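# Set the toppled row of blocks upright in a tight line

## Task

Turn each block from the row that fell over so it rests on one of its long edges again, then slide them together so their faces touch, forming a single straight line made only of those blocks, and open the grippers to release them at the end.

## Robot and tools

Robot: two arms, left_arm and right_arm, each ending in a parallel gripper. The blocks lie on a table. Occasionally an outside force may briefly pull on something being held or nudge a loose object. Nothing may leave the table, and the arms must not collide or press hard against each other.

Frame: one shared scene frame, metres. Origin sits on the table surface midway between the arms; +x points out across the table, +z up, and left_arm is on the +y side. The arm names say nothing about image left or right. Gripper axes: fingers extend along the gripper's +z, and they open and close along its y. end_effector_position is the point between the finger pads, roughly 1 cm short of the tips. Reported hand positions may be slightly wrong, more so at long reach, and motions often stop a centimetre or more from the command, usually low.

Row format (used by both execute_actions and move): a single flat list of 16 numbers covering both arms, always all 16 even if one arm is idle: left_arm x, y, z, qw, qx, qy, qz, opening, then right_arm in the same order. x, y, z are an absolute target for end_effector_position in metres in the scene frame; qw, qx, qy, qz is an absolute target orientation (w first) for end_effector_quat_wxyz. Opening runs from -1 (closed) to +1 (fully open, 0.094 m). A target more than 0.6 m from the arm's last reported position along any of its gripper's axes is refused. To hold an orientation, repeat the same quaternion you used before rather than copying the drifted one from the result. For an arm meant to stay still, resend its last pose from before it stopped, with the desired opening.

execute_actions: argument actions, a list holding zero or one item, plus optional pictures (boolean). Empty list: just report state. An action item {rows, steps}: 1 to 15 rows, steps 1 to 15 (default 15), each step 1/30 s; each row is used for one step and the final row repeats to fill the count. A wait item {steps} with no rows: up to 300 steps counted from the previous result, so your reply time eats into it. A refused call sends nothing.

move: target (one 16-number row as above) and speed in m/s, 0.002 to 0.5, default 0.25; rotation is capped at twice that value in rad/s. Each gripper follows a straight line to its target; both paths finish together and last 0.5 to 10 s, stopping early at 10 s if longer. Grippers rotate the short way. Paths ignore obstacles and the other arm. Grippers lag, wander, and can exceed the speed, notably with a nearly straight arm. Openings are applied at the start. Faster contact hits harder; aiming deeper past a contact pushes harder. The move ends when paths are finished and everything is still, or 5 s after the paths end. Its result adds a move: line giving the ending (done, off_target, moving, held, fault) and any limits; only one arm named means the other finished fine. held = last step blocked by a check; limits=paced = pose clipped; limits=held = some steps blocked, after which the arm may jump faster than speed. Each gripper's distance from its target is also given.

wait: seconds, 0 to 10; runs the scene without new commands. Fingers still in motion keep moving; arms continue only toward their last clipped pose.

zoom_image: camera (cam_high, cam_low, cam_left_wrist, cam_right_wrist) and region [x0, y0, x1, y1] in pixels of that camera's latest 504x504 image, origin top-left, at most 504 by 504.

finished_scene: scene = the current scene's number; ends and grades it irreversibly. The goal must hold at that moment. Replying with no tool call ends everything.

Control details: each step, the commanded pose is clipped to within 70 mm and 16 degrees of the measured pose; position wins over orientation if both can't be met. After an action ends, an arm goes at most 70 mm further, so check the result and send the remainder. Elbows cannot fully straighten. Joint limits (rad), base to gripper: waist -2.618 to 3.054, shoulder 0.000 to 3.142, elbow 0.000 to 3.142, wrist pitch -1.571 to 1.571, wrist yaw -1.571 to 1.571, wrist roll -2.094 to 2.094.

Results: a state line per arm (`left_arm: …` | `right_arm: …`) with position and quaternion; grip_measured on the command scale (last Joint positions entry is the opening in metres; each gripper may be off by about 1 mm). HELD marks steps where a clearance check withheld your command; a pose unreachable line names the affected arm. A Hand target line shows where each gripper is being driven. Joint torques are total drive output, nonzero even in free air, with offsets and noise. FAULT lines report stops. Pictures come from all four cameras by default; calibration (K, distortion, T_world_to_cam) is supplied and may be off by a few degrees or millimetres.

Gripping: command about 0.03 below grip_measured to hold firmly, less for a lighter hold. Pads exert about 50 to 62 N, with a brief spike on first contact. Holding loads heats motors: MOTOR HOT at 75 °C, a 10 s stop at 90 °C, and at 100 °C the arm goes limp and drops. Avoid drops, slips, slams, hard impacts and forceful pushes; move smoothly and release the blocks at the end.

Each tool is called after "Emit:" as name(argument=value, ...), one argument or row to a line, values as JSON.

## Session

Emit:
execute_actions(
  actions=[],
)

Scene clock: 0.00 s of 4800.00 s.
left_arm: end_effector_position=(+0.3318, +0.5259, +0.2671) grip_measured=+1.000 end_effector_quat_wxyz=(+0.450, +0.035, +0.872, +0.188) | right_arm: end_effector_position=(+0.4062, -0.0956, +0.2861) grip_measured=+1.000 end_effector_quat_wxyz=(+0.524, +0.300, +0.681, +0.414)
Joint positions: left_arm=[ 0.397  1.291  1.151 -0.414  0.093  0.493  0.094] | right_arm=[0.735 1.427 0.925 0.373 0.568 1.154 0.094]
Joint velocities: left_arm=[ 0.002 -0.017 -0.002 -0.081  0.037  0.007  0.   ] | right_arm=[ 0.007 -0.002 -0.007  0.037 -0.095  0.007  0.   ]
Joint torques (N m, as the arm reports them, + toward a larger angle): no reading
Motor temperatures (°C, as the motors report them): left_arm=[29 32 34 29 27 26] | right_arm=[27 37 35 30 27 28]
Hand target (left_arm): +0.332, +0.525, +0.274; +0.457, +0.035, +0.869, +0.189
Hand target (right_arm): +0.406, -0.096, +0.297; +0.528, +0.300, +0.673, +0.421
camera_calibration (this result's frames):
cam_left_wrist: T_world_to_cam=[[-0.0904909, -0.795116, -0.599668, 0.618795], [-0.956527, 0.237021, -0.169931, 0.270512], [0.277248, 0.558222, -0.781999, -0.0650305], [0, 0, 0, 1]] pos_world=[0.332777, 0.464198, 0.366186]
cam_right_wrist: T_world_to_cam=[[-0.0328621, -0.381361, -0.923842, 0.241707], [-0.622135, 0.731234, -0.279723, 0.446835], [0.78222, 0.565562, -0.261288, -0.0710084], [0, 0, 0, 1]] pos_world=[0.341479, -0.194404, 0.329736]

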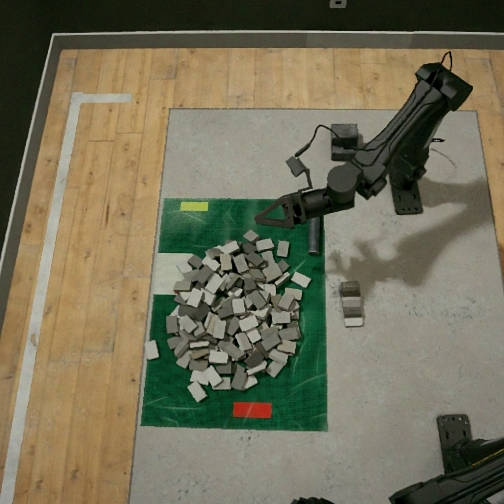

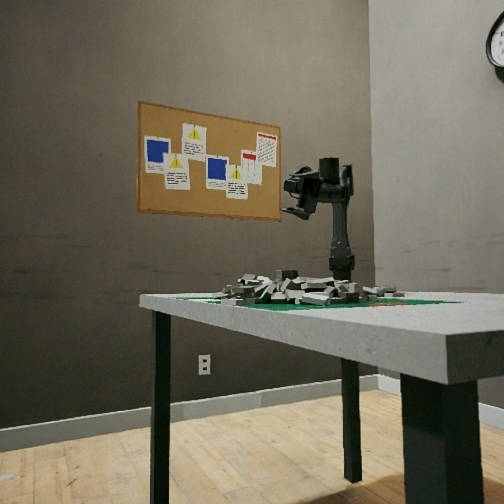

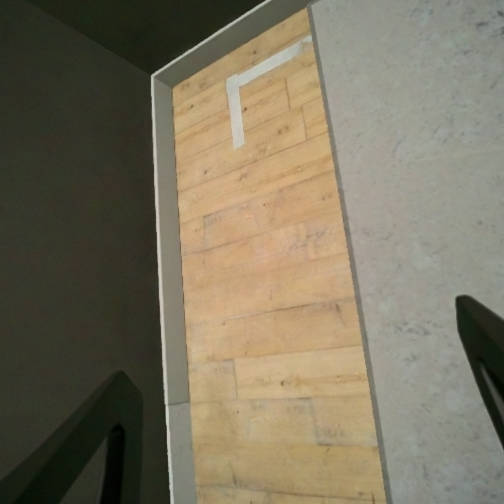

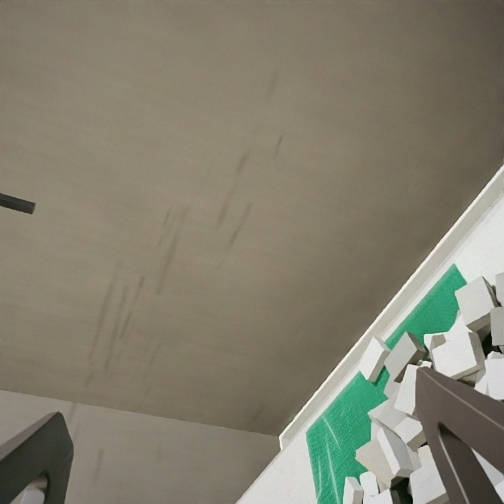

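Emit:
zoom_image(
  camera="cam_high",
  region=[300, 260, 400, 350],
)

Region (300, 260, 400, 350) of cam_high's 504x504 image, scaled by 5.040, with more detail than that image has; it fills the top 454 rows of this view, and the rest is white.

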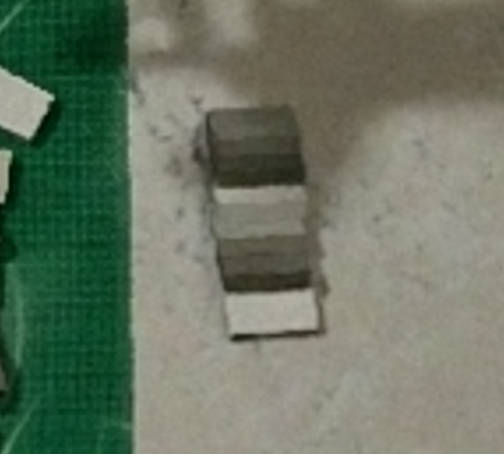

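Emit:
move(
  target=[0.332,0.525,0.274,0.457,0.035,0.869,0.189,1, 0.18,-0.06,0.20,0,-0.7547,0.6561,0,0.45],
  speed=0.2,
)

Scene clock: 15.80 s of 4800.00 s.
left_arm: end_effector_position=(+0.3318, +0.5259, +0.2671) grip_measured=+1.000 end_effector_quat_wxyz=(+0.450, +0.035, +0.872, +0.188) | right_arm: end_effector_position=(+0.1829, -0.0589, +0.1906) grip_measured=+0.452 end_effector_quat_wxyz=(-0.018, +0.754, -0.656, -0.003)
Joint positions: left_arm=[ 0.397  1.291  1.151 -0.414  0.093  0.493  0.094] | right_arm=[ 1.02   1.804  1.818 -1.549  0.003 -0.598  0.068]
Joint velocities: left_arm=[-0.007  0.002 -0.007 -0.037  0.066  0.007  0.   ] | right_arm=[ 0.002  0.022 -0.022  0.037  0.022 -0.066 -0.001]
Joint torques (N m, as the arm reports them, + toward a larger angle): left_arm=[-0.05 -4.7   7.05  1.67  0.    0.04] | right_arm=[ 0.79 -7.35  8.59  0.23  0.03 -0.12]
Motor temperatures (°C, as the motors report them): left_arm=[29 33 36 32 27 26] | right_arm=[27 38 37 32 27 28]
Hand target (left_arm): +0.332, +0.525, +0.274; +0.457, +0.035, +0.869, +0.189
Hand target (right_arm): +0.182, -0.056, +0.197; -0.024, +0.761, -0.648, -0.002
Off the commanded pose (left_arm): 0.007 m, 1 deg.
Off the commanded pose (right_arm): 0.010 m, 2 deg.
joint sent to its limit (right arm) — the command would take joint 4 (wrist pitch) past its lower limit, so that joint was sent only as far as its limit.
After step 90, 5.63 s passed at rest.
move: done
camera_calibration (this result's frames):
cam_left_wrist: T_world_to_cam=[[-0.0904909, -0.795116, -0.599668, 0.618795], [-0.956527, 0.237021, -0.169931, 0.270512], [0.277248, 0.558222, -0.781999, -0.0650305], [0, 0, 0, 1]] pos_world=[0.332777, 0.464198, 0.366186]
cam_right_wrist: T_world_to_cam=[[0.99873, 0.0203035, 0.0461144, -0.189759], [0.00248874, -0.93398, 0.357317, -0.0793315], [0.0503247, -0.356748, -0.932844, 0.265507], [0, 0, 0, 1]] pos_world=[0.176354, 0.0244778, 0.284774]

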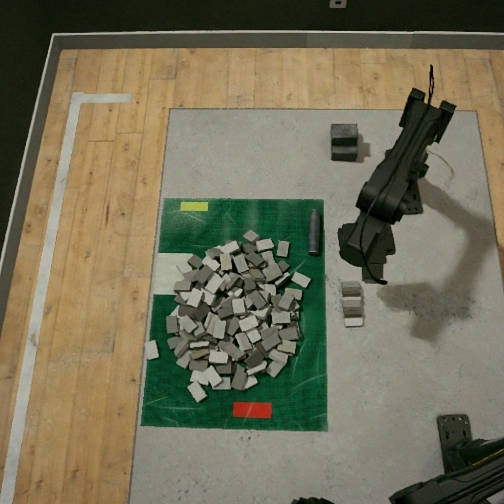

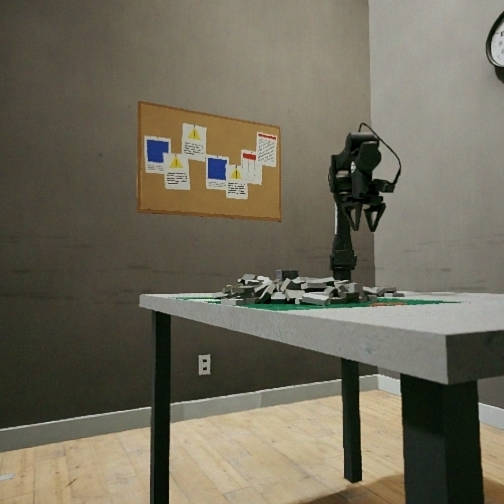

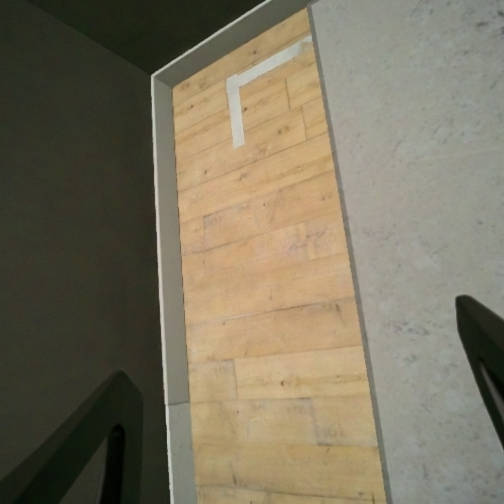

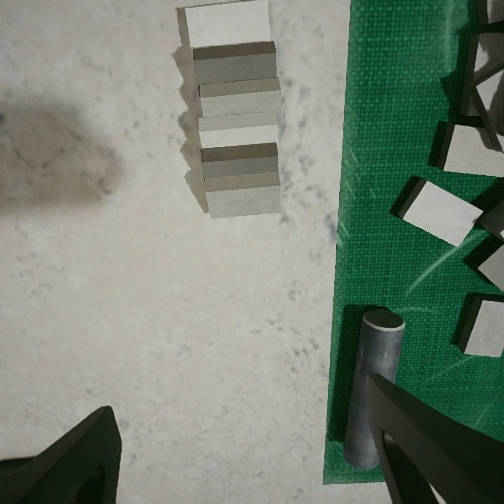

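Emit:
move(
  target=[0.332,0.525,0.274,0.457,0.035,0.869,0.189,1, 0.18,0.03,0.19,0,-0.7547,0.6561,0,0.45],
  speed=0.15,
)

Scene clock: 18.50 s of 4800.00 s.
left_arm: end_effector_position=(+0.3318, +0.5259, +0.2671) grip_measured=+1.000 end_effector_quat_wxyz=(+0.450, +0.035, +0.872, +0.188) | right_arm: end_effector_position=(+0.1813, +0.0233, +0.1796) grip_measured=+0.452 end_effector_quat_wxyz=(-0.040, +0.756, -0.653, -0.012)
Joint positions: left_arm=[ 0.397  1.291  1.151 -0.414  0.093  0.493  0.094] | right_arm=[ 1.114  2.078  2.151 -1.561  0.005 -0.512  0.068]
Joint velocities: left_arm=[-0.007 -0.002 -0.002 -0.022  0.022 -0.037  0.   ] | right_arm=[-0.017  0.007  0.017  0.022  0.037  0.007 -0.001]
Joint torques (N m, as the arm reports them, + toward a larger angle): left_arm=[-0.08 -4.71  7.11  1.68  0.    0.02] | right_arm=[ 0.49 -9.79  9.07  0.4  -0.04  0.11]
Motor temperatures (°C, as the motors report them): left_arm=[29 33 37 32 27 26] | right_arm=[27 39 37 32 27 28]
Hand target (left_arm): +0.332, +0.525, +0.274; +0.457, +0.035, +0.869, +0.189
Hand target (right_arm): +0.180, +0.030, +0.189; -0.055, +0.753, -0.655, -0.021
Off the commanded pose (left_arm): 0.007 m, 1 deg.
Off the commanded pose (right_arm): 0.012 m, 5 deg.
joint sent to its limit (right arm) — the command would take joint 4 (wrist pitch) past its lower limit, so that joint was sent only as far as its limit.
move: off_target (right_arm)
camera_calibration (this result's frames):
cam_left_wrist: T_world_to_cam=[[-0.0904909, -0.795116, -0.599668, 0.618795], [-0.956527, 0.237021, -0.169931, 0.270512], [0.277248, 0.558222, -0.781999, -0.0650305], [0, 0, 0, 1]] pos_world=[0.332777, 0.464198, 0.366186]
cam_right_wrist: T_world_to_cam=[[0.99766, 0.0254528, 0.0634598, -0.192448], [0.00419528, -0.949168, 0.314742, 0.00904729], [0.068245, -0.31374, -0.947053, 0.282917], [0, 0, 0, 1]] pos_world=[0.172652, 0.102248, 0.277303]

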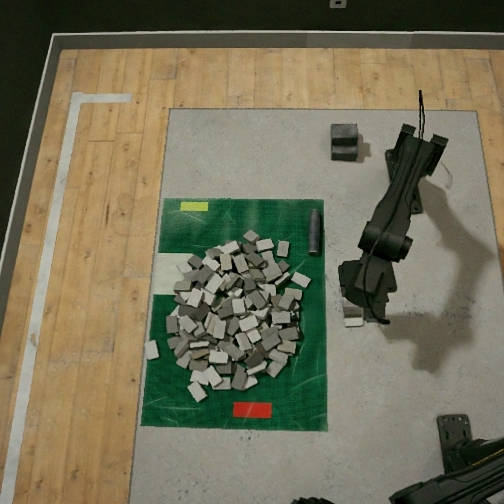

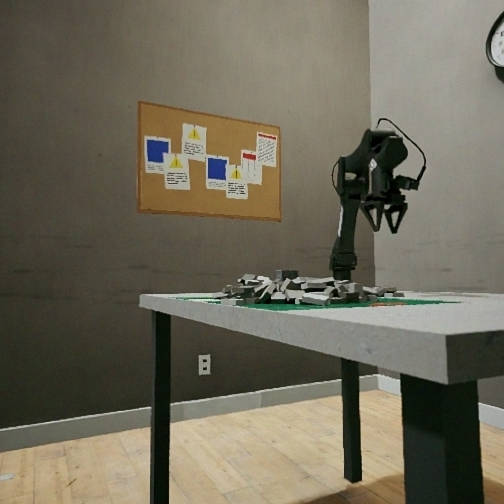

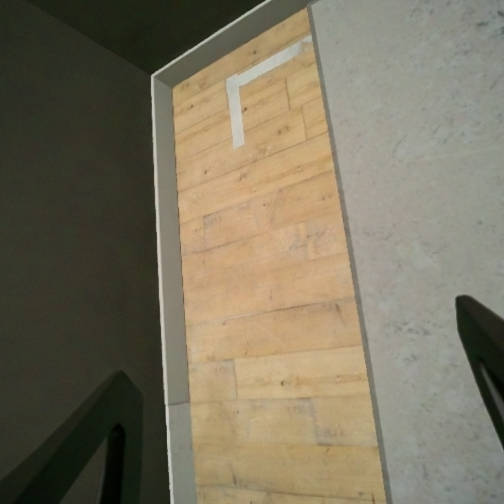

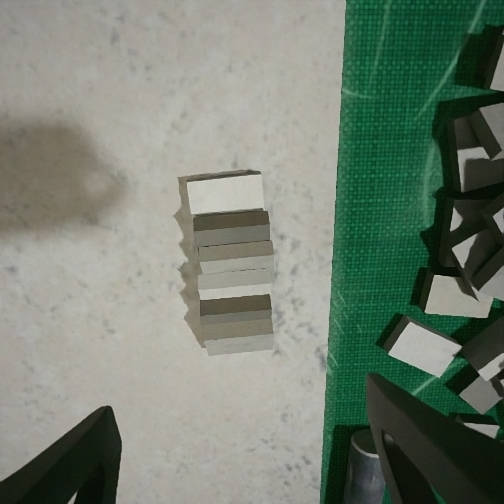

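Emit:
zoom_image(
  camera="cam_right_wrist",
  region=[140, 150, 340, 370],
)

Emit:
zoom_image(
  camera="cam_low",
  region=[330, 260, 450, 320],
)

Region (140, 150, 340, 370) of cam_right_wrist's 504x504 image, scaled by 2.291, with more detail than that image has; it fills the left 458 columns of this view, and the rest is white.

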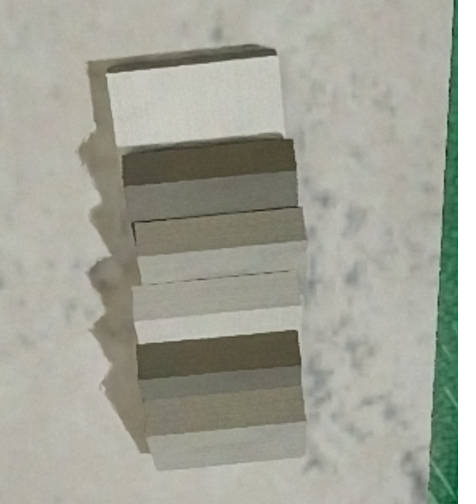

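Region (330, 260, 450, 320) of cam_low's 504x504 image, scaled by 4.200, with more detail than that image has.

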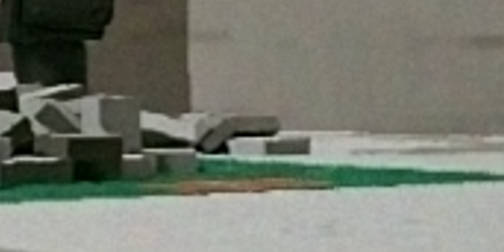

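Emit:
move(
  target=[0.332,0.525,0.274,0.457,0.035,0.869,0.189,1, 0.173,0.080,0.08,0,-0.0584,0.9983,0,-1],
  speed=0.1,
)

Scene clock: 146.90 s of 4800.00 s.
left_arm: end_effector_position=(+0.3318, +0.5259, +0.2671) grip_measured=+1.000 end_effector_quat_wxyz=(+0.450, +0.035, +0.872, +0.188) | right_arm: end_effector_position=(+0.1740, +0.0673, +0.0712) grip_measured=-0.980 end_effector_quat_wxyz=(-0.009, -0.061, +0.998, -0.021)
Joint positions: left_arm=[ 0.397  1.291  1.151 -0.414  0.093  0.493  0.094] | right_arm=[ 1.162  2.36   2.178 -1.435 -0.001  1.131  0.001]
Joint velocities: left_arm=[ 0.002  0.007  0.012 -0.022 -0.007 -0.007  0.   ] | right_arm=[ 0.012 -0.002  0.002  0.066 -0.095 -0.051 -0.001]
Joint torques (N m, as the arm reports them, + toward a larger angle): left_arm=[-0.12 -4.72  7.08  1.69  0.    0.02] | right_arm=[  0.86 -11.64   9.1    0.34  -0.01   0.08]
Motor temperatures (°C, as the motors report them): left_arm=[29 33 38 38 27 26] | right_arm=[27 44 39 30 27 28]
Hand target (left_arm): +0.332, +0.525, +0.274; +0.457, +0.035, +0.869, +0.189
Hand target (right_arm): +0.173, +0.080, +0.080; -0.001, -0.059, +0.998, +0.001
Off the commanded pose (left_arm): 0.007 m, 1 deg.
Off the commanded pose (right_arm): 0.015 m, 3 deg.
After step 90, 117.00 s passed at rest.
move: off_target (right_arm)
camera_calibration (this result's frames):
cam_left_wrist: T_world_to_cam=[[-0.0904909, -0.795116, -0.599668, 0.618795], [-0.956527, 0.237021, -0.169931, 0.270512], [0.277248, 0.558222, -0.781999, -0.0650305], [0, 0, 0, 1]] pos_world=[0.332777, 0.464198, 0.366186]
cam_right_wrist: T_world_to_cam=[[0.00527708, -0.997547, 0.0697972, 0.0617404], [-0.916874, 0.0230331, 0.398512, 0.173835], [-0.399142, -0.0660982, -0.914503, 0.256907], [0, 0, 0, 1]] pos_world=[0.261601, 0.0745661, 0.161357]

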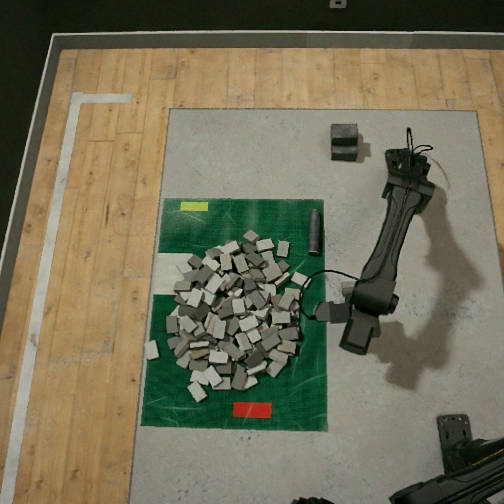

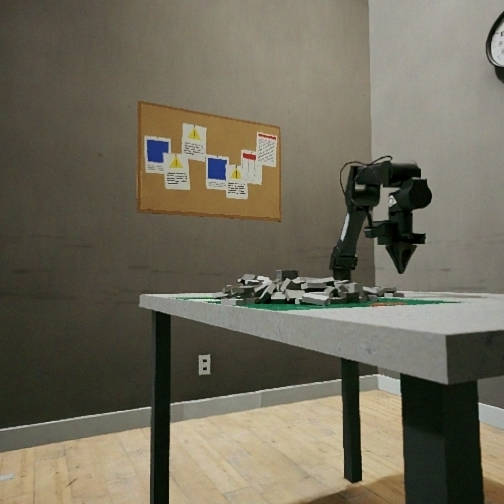

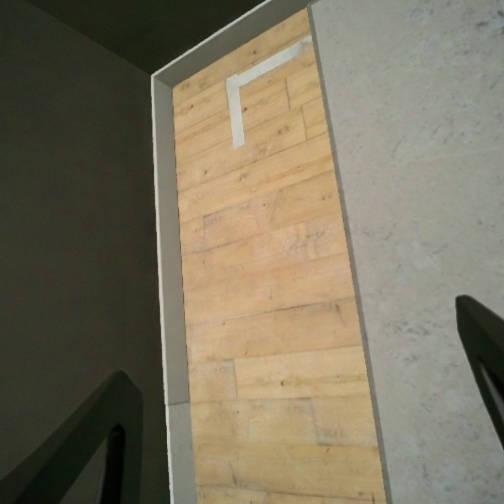

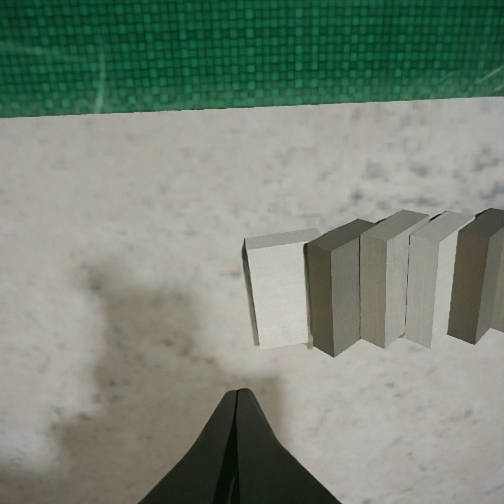

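Emit:
move(
  target=[0.332,0.525,0.274,0.457,0.035,0.869,0.189,1, 0.172,0.094,0.075,0,-0.0584,0.9983,0,-1],
  speed=0.06,
)

Scene clock: 150.63 s of 4800.00 s.
left_arm: end_effector_position=(+0.3318, +0.5259, +0.2671) grip_measured=+1.000 end_effector_quat_wxyz=(+0.450, +0.035, +0.872, +0.188) | right_arm: end_effector_position=(+0.1746, +0.0904, +0.0674) grip_measured=-0.980 end_effector_quat_wxyz=(-0.002, -0.060, +0.998, -0.004)
Joint positions: left_arm=[ 0.397  1.291  1.151 -0.414  0.093  0.493  0.094] | right_arm=[ 1.176  2.44   2.306 -1.447 -0.001  1.147  0.001]
Joint velocities: left_arm=[-0.002  0.012 -0.002  0.022 -0.022 -0.007  0.   ] | right_arm=[ 0.012  0.002 -0.012 -0.066  0.007 -0.007 -0.002]
Joint torques (N m, as the arm reports them, + toward a larger angle): left_arm=[-0.08 -4.71  7.12  1.69  0.    0.02] | right_arm=[  0.73 -12.     9.16   0.08   0.02   0.1 ]
Motor temperatures (°C, as the motors report them): left_arm=[29 33 38 38 27 26] | right_arm=[27 44 39 30 27 28]
Hand target (left_arm): +0.332, +0.525, +0.274; +0.457, +0.035, +0.869, +0.189
Hand target (right_arm): +0.172, +0.094, +0.075; +0.000, -0.058, +0.998, +0.001
Off the commanded pose (left_arm): 0.007 m, 1 deg.
Off the commanded pose (right_arm): 0.009 m, 1 deg.
move: done
camera_calibration (this result's frames):
cam_left_wrist: T_world_to_cam=[[-0.0904909, -0.795116, -0.599668, 0.618795], [-0.956527, 0.237021, -0.169931, 0.270512], [0.277248, 0.558222, -0.781999, -0.0650305], [0, 0, 0, 1]] pos_world=[0.332777, 0.464198, 0.366186]
cam_right_wrist: T_world_to_cam=[[0.0031559, -0.99935, 0.0358984, 0.0878578], [-0.921325, 0.011051, 0.388636, 0.177895], [-0.38878, -0.0343006, -0.920692, 0.25097], [0, 0, 0, 1]] pos_world=[0.261194, 0.0944433, 0.158776]

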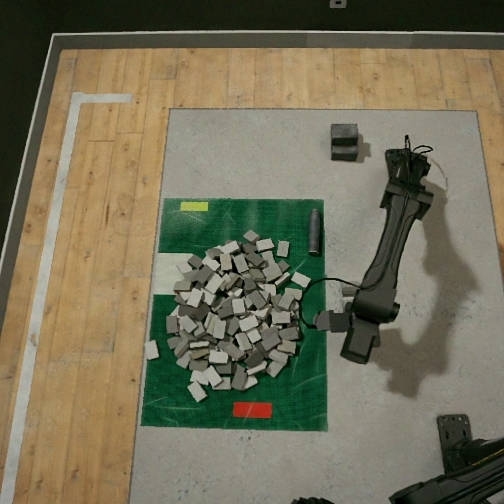

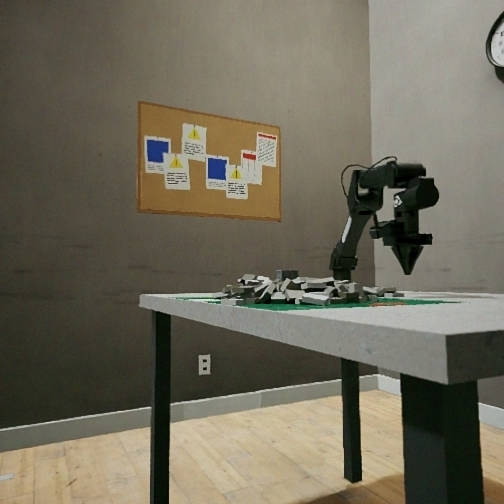

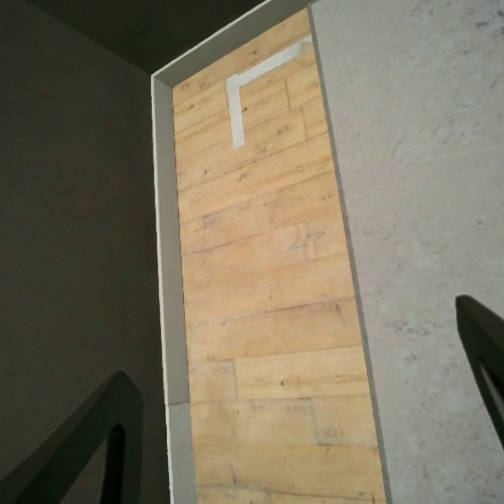

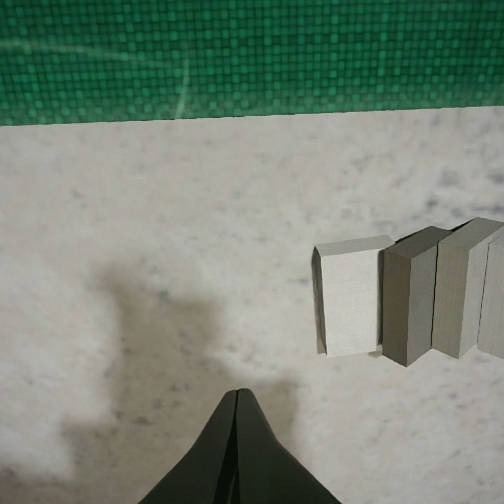

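Emit:
move(
  target=[0.332,0.525,0.274,0.457,0.035,0.869,0.189,1, 0.179,0.088,0.026,0,-0.0584,0.9983,0,-1],
  speed=0.05,
)

Scene clock: 160.60 s of 4800.00 s.
left_arm: end_effector_position=(+0.3318, +0.5259, +0.2671) grip_measured=+1.000 end_effector_quat_wxyz=(+0.450, +0.035, +0.872, +0.188) | right_arm: end_effector_position=(+0.1735, +0.0869, +0.0179) grip_measured=-0.980 end_effector_quat_wxyz=(-0.005, -0.060, +0.998, -0.013)
Joint positions: left_arm=[ 0.397  1.291  1.151 -0.414  0.093  0.493  0.094] | right_arm=[ 1.176  2.442  2.113 -1.27  -0.001  1.148  0.001]
Joint velocities: left_arm=[-0.012  0.012 -0.037 -0.037 -0.022  0.066  0.   ] | right_arm=[ 0.002  0.007  0.002  0.022 -0.007  0.066 -0.002]
Joint torques (N m, as the arm reports them, + toward a larger angle): left_arm=[-0.05 -4.68  7.18  1.69  0.01  0.04] | right_arm=[ -0.68 -14.18   5.29   0.41   0.02  -0.07]
Motor temperatures (°C, as the motors report them): left_arm=[29 33 38 38 27 26] | right_arm=[27 46 39 30 27 28]
Hand target (left_arm): +0.332, +0.525, +0.274; +0.457, +0.035, +0.869, +0.189
Hand target (right_arm): +0.179, +0.088, +0.026; +0.000, -0.058, +0.998, -0.000
Off the commanded pose (left_arm): 0.007 m, 1 deg.
Off the commanded pose (right_arm): 0.010 m, 2 deg.
After step 90, 5.63 s passed at rest.
move: done
camera_calibration (this result's frames):
cam_left_wrist: T_world_to_cam=[[-0.0904909, -0.795116, -0.599668, 0.618795], [-0.956527, 0.237021, -0.169931, 0.270512], [0.277248, 0.558222, -0.781999, -0.0650305], [0, 0, 0, 1]] pos_world=[0.332777, 0.464198, 0.366186]
cam_right_wrist: T_world_to_cam=[[0.0026315, -0.998592, 0.0529796, 0.0858345], [-0.919223, 0.0184442, 0.393305, 0.195056], [-0.393729, -0.049735, -0.91788, 0.207011], [0, 0, 0, 1]] pos_world=[0.26058, 0.0924117, 0.108747]

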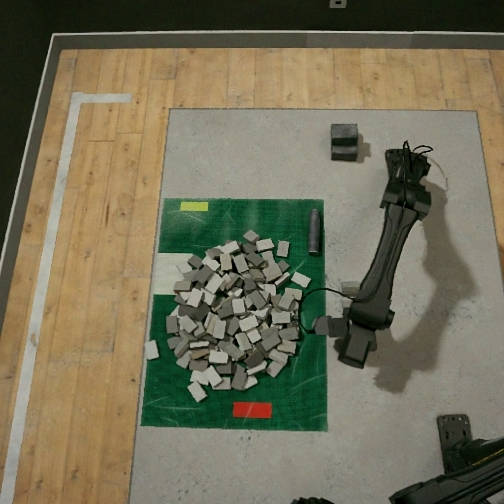

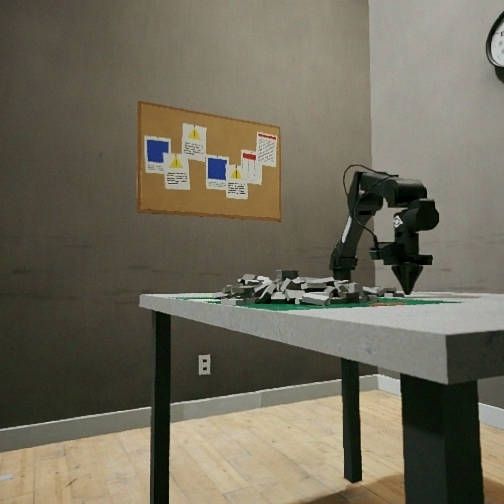

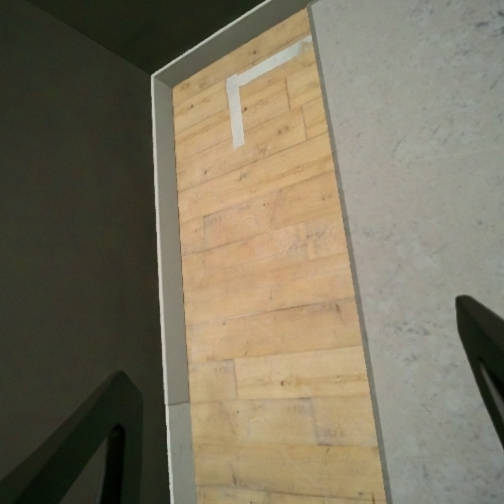

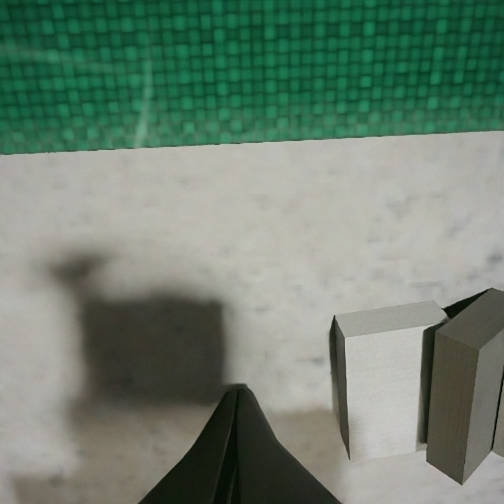

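Emit:
move(
  target=[0.332,0.525,0.274,0.457,0.035,0.869,0.189,1, 0.181,0.050,0.025,0,-0.0584,0.9983,0,-1],
  speed=0.025,
)

Scene clock: 167.03 s of 4800.00 s.
left_arm: end_effector_position=(+0.3318, +0.5259, +0.2671) grip_measured=+1.000 end_effector_quat_wxyz=(+0.450, +0.035, +0.872, +0.188) | right_arm: end_effector_position=(+0.1754, +0.0564, +0.0157) grip_measured=-0.980 end_effector_quat_wxyz=(-0.006, -0.059, +0.998, -0.002)
Joint positions: left_arm=[ 0.397  1.291  1.151 -0.414  0.093  0.493  0.094] | right_arm=[ 1.148  2.288  1.834 -1.126 -0.009  1.122  0.001]
Joint velocities: left_arm=[-0.007 -0.002 -0.007 -0.007  0.022 -0.007  0.   ] | right_arm=[-0.002  0.007  0.017 -0.081 -0.037 -0.007  0.   ]
Joint torques (N m, as the arm reports them, + toward a larger angle): left_arm=[-0.04 -4.66  7.02  1.68  0.02  0.02] | right_arm=[ -0.94 -13.93   4.77   0.2    0.1   -0.12]
Motor temperatures (°C, as the motors report them): left_arm=[29 33 38 38 27 26] | right_arm=[27 48 38 30 27 28]
Hand target (left_arm): +0.332, +0.525, +0.274; +0.457, +0.035, +0.869, +0.189
Hand target (right_arm): +0.181, +0.050, +0.025; +0.000, -0.058, +0.998, -0.001
Off the commanded pose (left_arm): 0.007 m, 1 deg.
Off the commanded pose (right_arm): 0.013 m, 1 deg.
After step 90, 1.67 s passed at rest.
move: off_target (right_arm)
camera_calibration (this result's frames):
cam_left_wrist: T_world_to_cam=[[-0.0904909, -0.795116, -0.599668, 0.618795], [-0.956527, 0.237021, -0.169931, 0.270512], [0.277248, 0.558222, -0.781999, -0.0650305], [0, 0, 0, 1]] pos_world=[0.332777, 0.464198, 0.366186]
cam_right_wrist: T_world_to_cam=[[0.000291064, -0.999488, 0.0319861, 0.0563305], [-0.91823, 0.0124009, 0.395854, 0.198317], [-0.396048, -0.0294858, -0.917756, 0.203418], [0, 0, 0, 1]] pos_world=[0.262648, 0.0598403, 0.106382]

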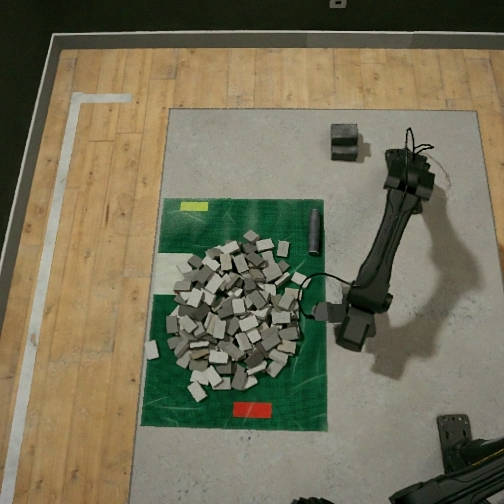

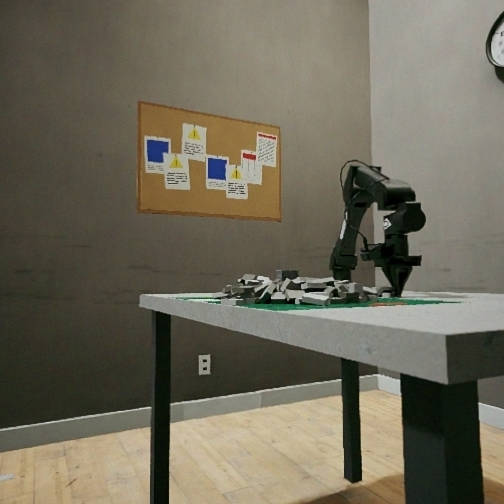

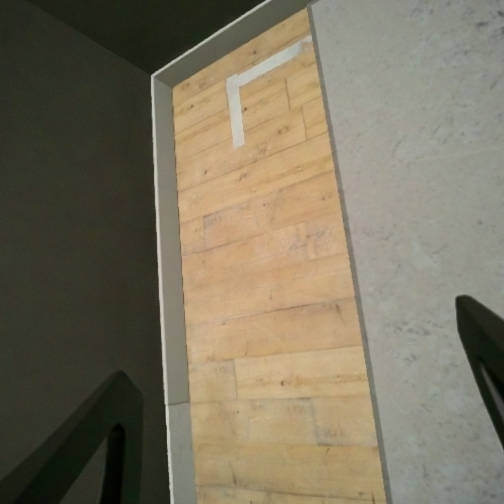

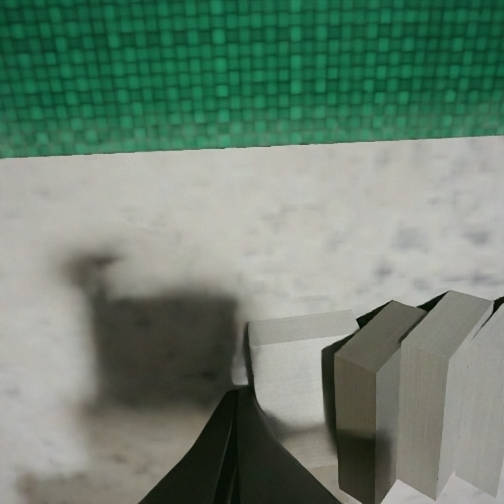

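Emit:
move(
  target=[0.332,0.525,0.274,0.457,0.035,0.869,0.189,1, 0.183,0.036,0.029,0,-0.0584,0.9983,0,-1],
  speed=0.025,
)

Scene clock: 170.37 s of 4800.00 s.
left_arm: end_effector_position=(+0.3318, +0.5259, +0.2671) grip_measured=+1.000 end_effector_quat_wxyz=(+0.450, +0.035, +0.872, +0.188) | right_arm: end_effector_position=(+0.1775, +0.0452, +0.0205) grip_measured=-0.980 end_effector_quat_wxyz=(-0.006, -0.059, +0.998, +0.003)
Joint positions: left_arm=[ 0.397  1.291  1.151 -0.414  0.093  0.493  0.094] | right_arm=[ 1.132  2.232  1.76  -1.097 -0.014  1.105  0.001]
Joint velocities: left_arm=[-0.002  0.012 -0.012  0.007 -0.022  0.022  0.   ] | right_arm=[-0.012  0.007 -0.002 -0.037  0.066  0.037  0.   ]
Joint torques (N m, as the arm reports them, + toward a larger angle): left_arm=[-0.08 -4.66  7.09  1.68  0.01  0.01] | right_arm=[ -0.97 -13.51   4.81   0.12   0.12  -0.12]
Motor temperatures (°C, as the motors report them): left_arm=[29 33 38 38 27 26] | right_arm=[27 48 38 30 27 28]
Hand target (left_arm): +0.332, +0.525, +0.274; +0.457, +0.035, +0.869, +0.189
Hand target (right_arm): +0.183, +0.036, +0.029; -0.000, -0.059, +0.998, -0.000
Off the commanded pose (left_arm): 0.007 m, 1 deg.
Off the commanded pose (right_arm): 0.014 m, 1 deg.
move: off_target (right_arm)
camera_calibration (this result's frames):
cam_left_wrist: T_world_to_cam=[[-0.0904909, -0.795116, -0.599668, 0.618795], [-0.956527, 0.237021, -0.169931, 0.270512], [0.277248, 0.558222, -0.781999, -0.0650305], [0, 0, 0, 1]] pos_world=[0.332777, 0.464198, 0.366186]
cam_right_wrist: T_world_to_cam=[[0.00182203, -0.999787, 0.0205519, 0.0449358], [-0.917895, 0.00648331, 0.396769, 0.198736], [-0.396818, -0.0195874, -0.917688, 0.208054], [0, 0, 0, 1]] pos_world=[0.264897, 0.047713, 0.111153]

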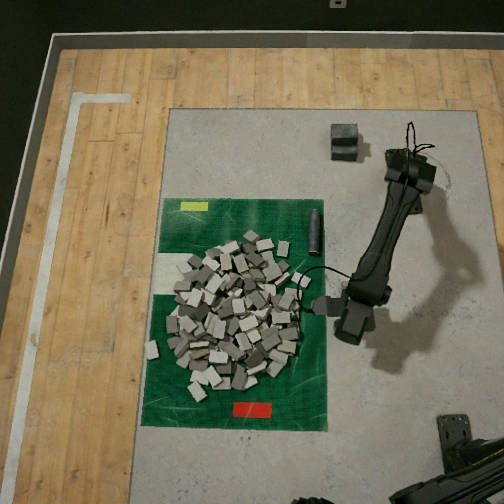

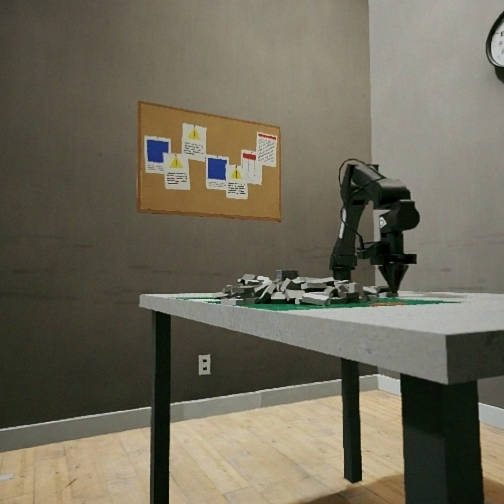

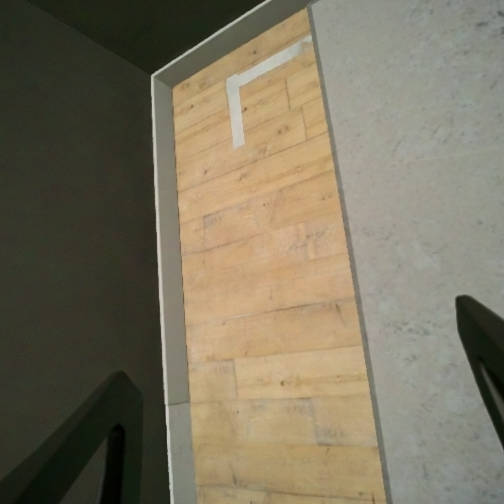

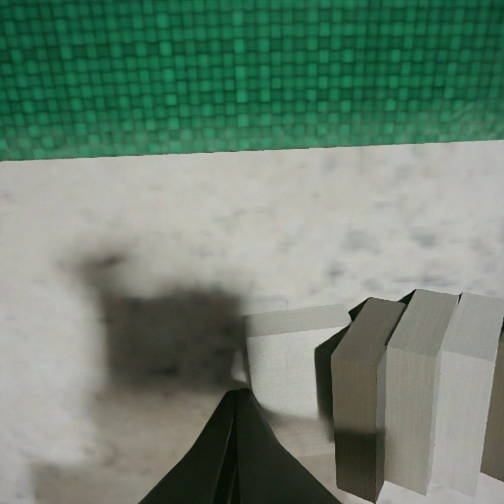

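Emit:
move(
  target=[0.332,0.525,0.274,0.457,0.035,0.869,0.189,1, 0.184,0.026,0.027,0,-0.0584,0.9983,0,-1],
  speed=0.025,
)

Scene clock: 174.77 s of 4800.00 s.
left_arm: end_effector_position=(+0.3318, +0.5259, +0.2671) grip_measured=+1.000 end_effector_quat_wxyz=(+0.450, +0.035, +0.872, +0.188) | right_arm: end_effector_position=(+0.1796, +0.0339, +0.0173) grip_measured=-0.980 end_effector_quat_wxyz=(-0.007, -0.058, +0.998, +0.002)
Joint positions: left_arm=[ 0.397  1.291  1.151 -0.414  0.093  0.493  0.094] | right_arm=[ 1.118  2.199  1.693 -1.066 -0.014  1.094  0.001]
Joint velocities: left_arm=[ 0.007 -0.007 -0.017  0.007 -0.007  0.051  0.   ] | right_arm=[-0.017 -0.022  0.002 -0.095  0.022 -0.022  0.001]
Joint torques (N m, as the arm reports them, + toward a larger angle): left_arm=[-0.11 -4.61  7.17  1.68  0.    0.03] | right_arm=[ -0.74 -13.28   5.07   0.12   0.13  -0.13]
Motor temperatures (°C, as the motors report them): left_arm=[29 33 38 38 27 26] | right_arm=[27 49 37 30 27 28]
Hand target (left_arm): +0.332, +0.525, +0.274; +0.457, +0.035, +0.869, +0.189
Hand target (right_arm): +0.184, +0.026, +0.027; -0.000, -0.058, +0.998, -0.000
Off the commanded pose (left_arm): 0.007 m, 1 deg.
Off the commanded pose (right_arm): 0.013 m, 1 deg.
After step 90, 0.23 s passed at rest.
move: off_target (right_arm)
camera_calibration (this result's frames):
cam_left_wrist: T_world_to_cam=[[-0.0904909, -0.795116, -0.599668, 0.618795], [-0.956527, 0.237021, -0.169931, 0.270512], [0.277248, 0.558222, -0.781999, -0.0650305], [0, 0, 0, 1]] pos_world=[0.332777, 0.464198, 0.366186]
cam_right_wrist: T_world_to_cam=[[-0.00118637, -0.999718, 0.0237159, 0.0341217], [-0.917079, 0.0105433, 0.398567, 0.201608], [-0.398705, -0.0212765, -0.916833, 0.206091], [0, 0, 0, 1]] pos_world=[0.2671, 0.0363713, 0.107788]

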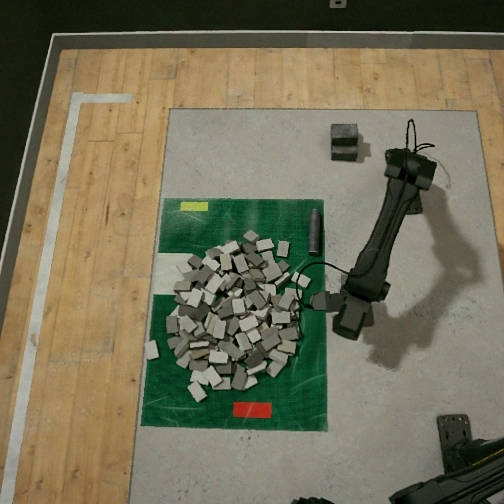

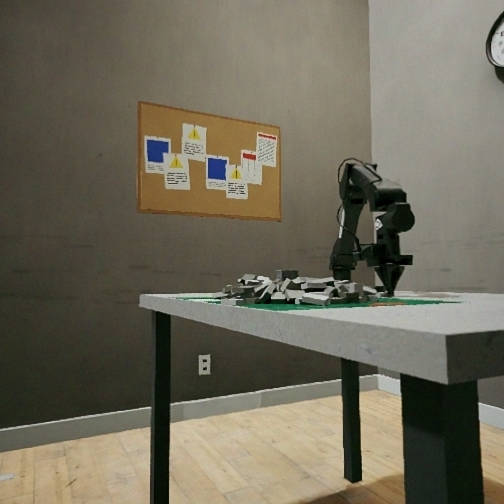

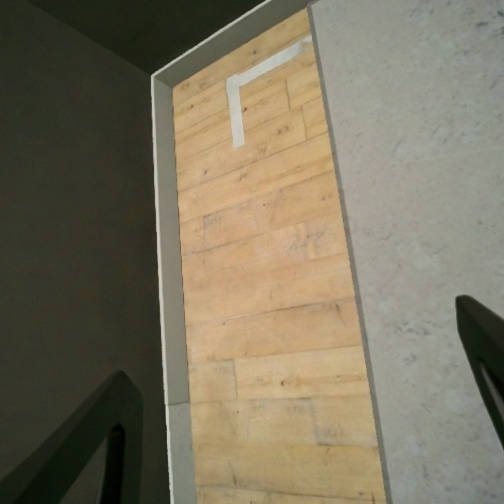

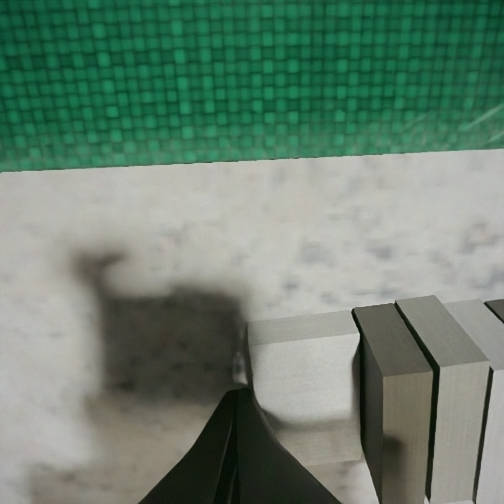

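Emit:
zoom_image(
  camera="cam_low",
  region=[340, 260, 430, 315],
)

Region (340, 260, 430, 315) of cam_low's 504x504 image, scaled by 5.600, with more detail than that image has.

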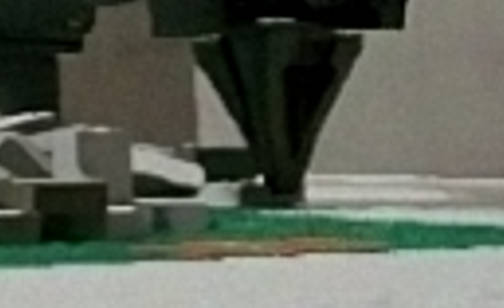

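Emit:
move(
  target=[0.332,0.525,0.274,0.457,0.035,0.869,0.189,1, 0.18,0.040,0.10,0,-0.0584,0.9983,0,-1],
  speed=0.06,
)

Scene clock: 182.40 s of 4800.00 s.
left_arm: end_effector_position=(+0.3318, +0.5259, +0.2671) grip_measured=+1.000 end_effector_quat_wxyz=(+0.450, +0.035, +0.872, +0.188) | right_arm: end_effector_position=(+0.1805, +0.0347, +0.0841) grip_measured=-0.980 end_effector_quat_wxyz=(-0.012, -0.058, +0.998, -0.013)
Joint positions: left_arm=[ 0.397  1.291  1.151 -0.414  0.093  0.493  0.094] | right_arm=[ 1.118  2.199  1.96  -1.365 -0.011  1.094  0.001]
Joint velocities: left_arm=[ 0.002 -0.002 -0.022 -0.007  0.037 -0.037  0.   ] | right_arm=[ 0.002  0.022 -0.002  0.007 -0.066 -0.022  0.001]
Joint torques (N m, as the arm reports them, + toward a larger angle): left_arm=[-0.01 -4.7   7.12  1.69  0.04  0.02] | right_arm=[  0.75 -12.15   9.2    0.06   0.12   0.07]
Motor temperatures (°C, as the motors report them): left_arm=[29 33 38 38 27 26] | right_arm=[27 49 37 30 27 28]
Hand target (left_arm): +0.332, +0.525, +0.274; +0.457, +0.035, +0.869, +0.189
Hand target (right_arm): +0.180, +0.040, +0.100; -0.000, -0.058, +0.998, +0.000
Off the commanded pose (left_arm): 0.007 m, 1 deg.
Off the commanded pose (right_arm): 0.017 m, 2 deg.
After step 90, 2.70 s passed at rest.
move: off_target (right_arm)
camera_calibration (this result's frames):
cam_left_wrist: T_world_to_cam=[[-0.0904909, -0.795116, -0.599668, 0.618795], [-0.956527, 0.237021, -0.169931, 0.270512], [0.277248, 0.558222, -0.781999, -0.0650305], [0, 0, 0, 1]] pos_world=[0.332777, 0.464198, 0.366186]
cam_right_wrist: T_world_to_cam=[[-0.000438071, -0.998532, 0.0541662, 0.0306404], [-0.913931, 0.0223842, 0.405253, 0.174325], [-0.40587, -0.0493266, -0.912599, 0.269649], [0, 0, 0, 1]] pos_world=[0.268777, 0.0399941, 0.173776]

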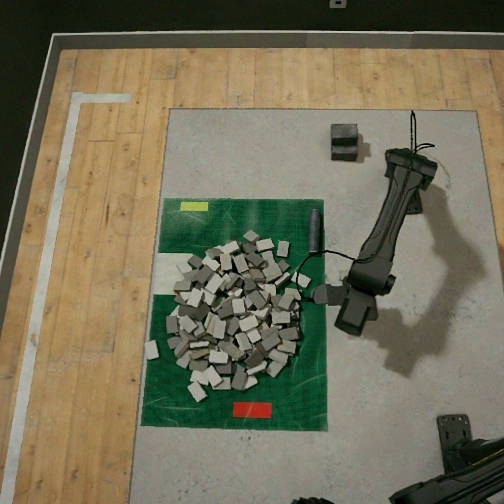

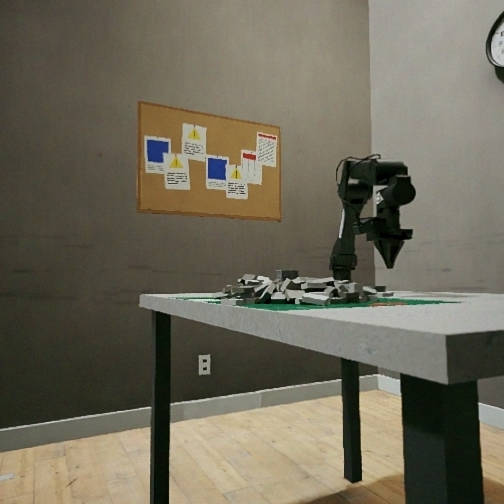

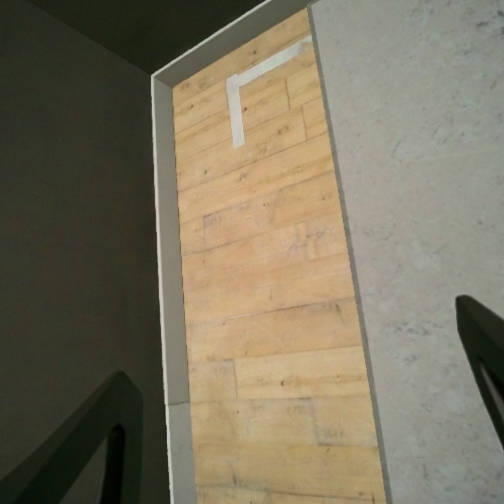

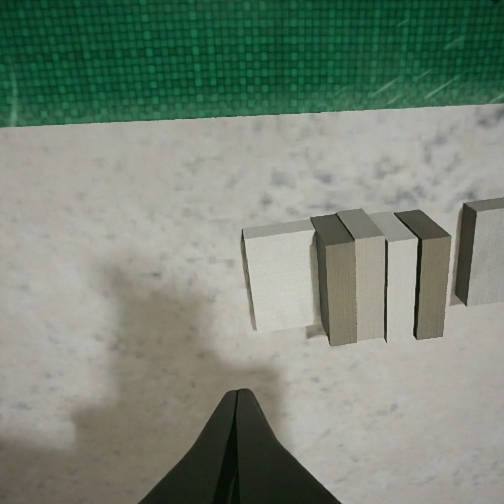

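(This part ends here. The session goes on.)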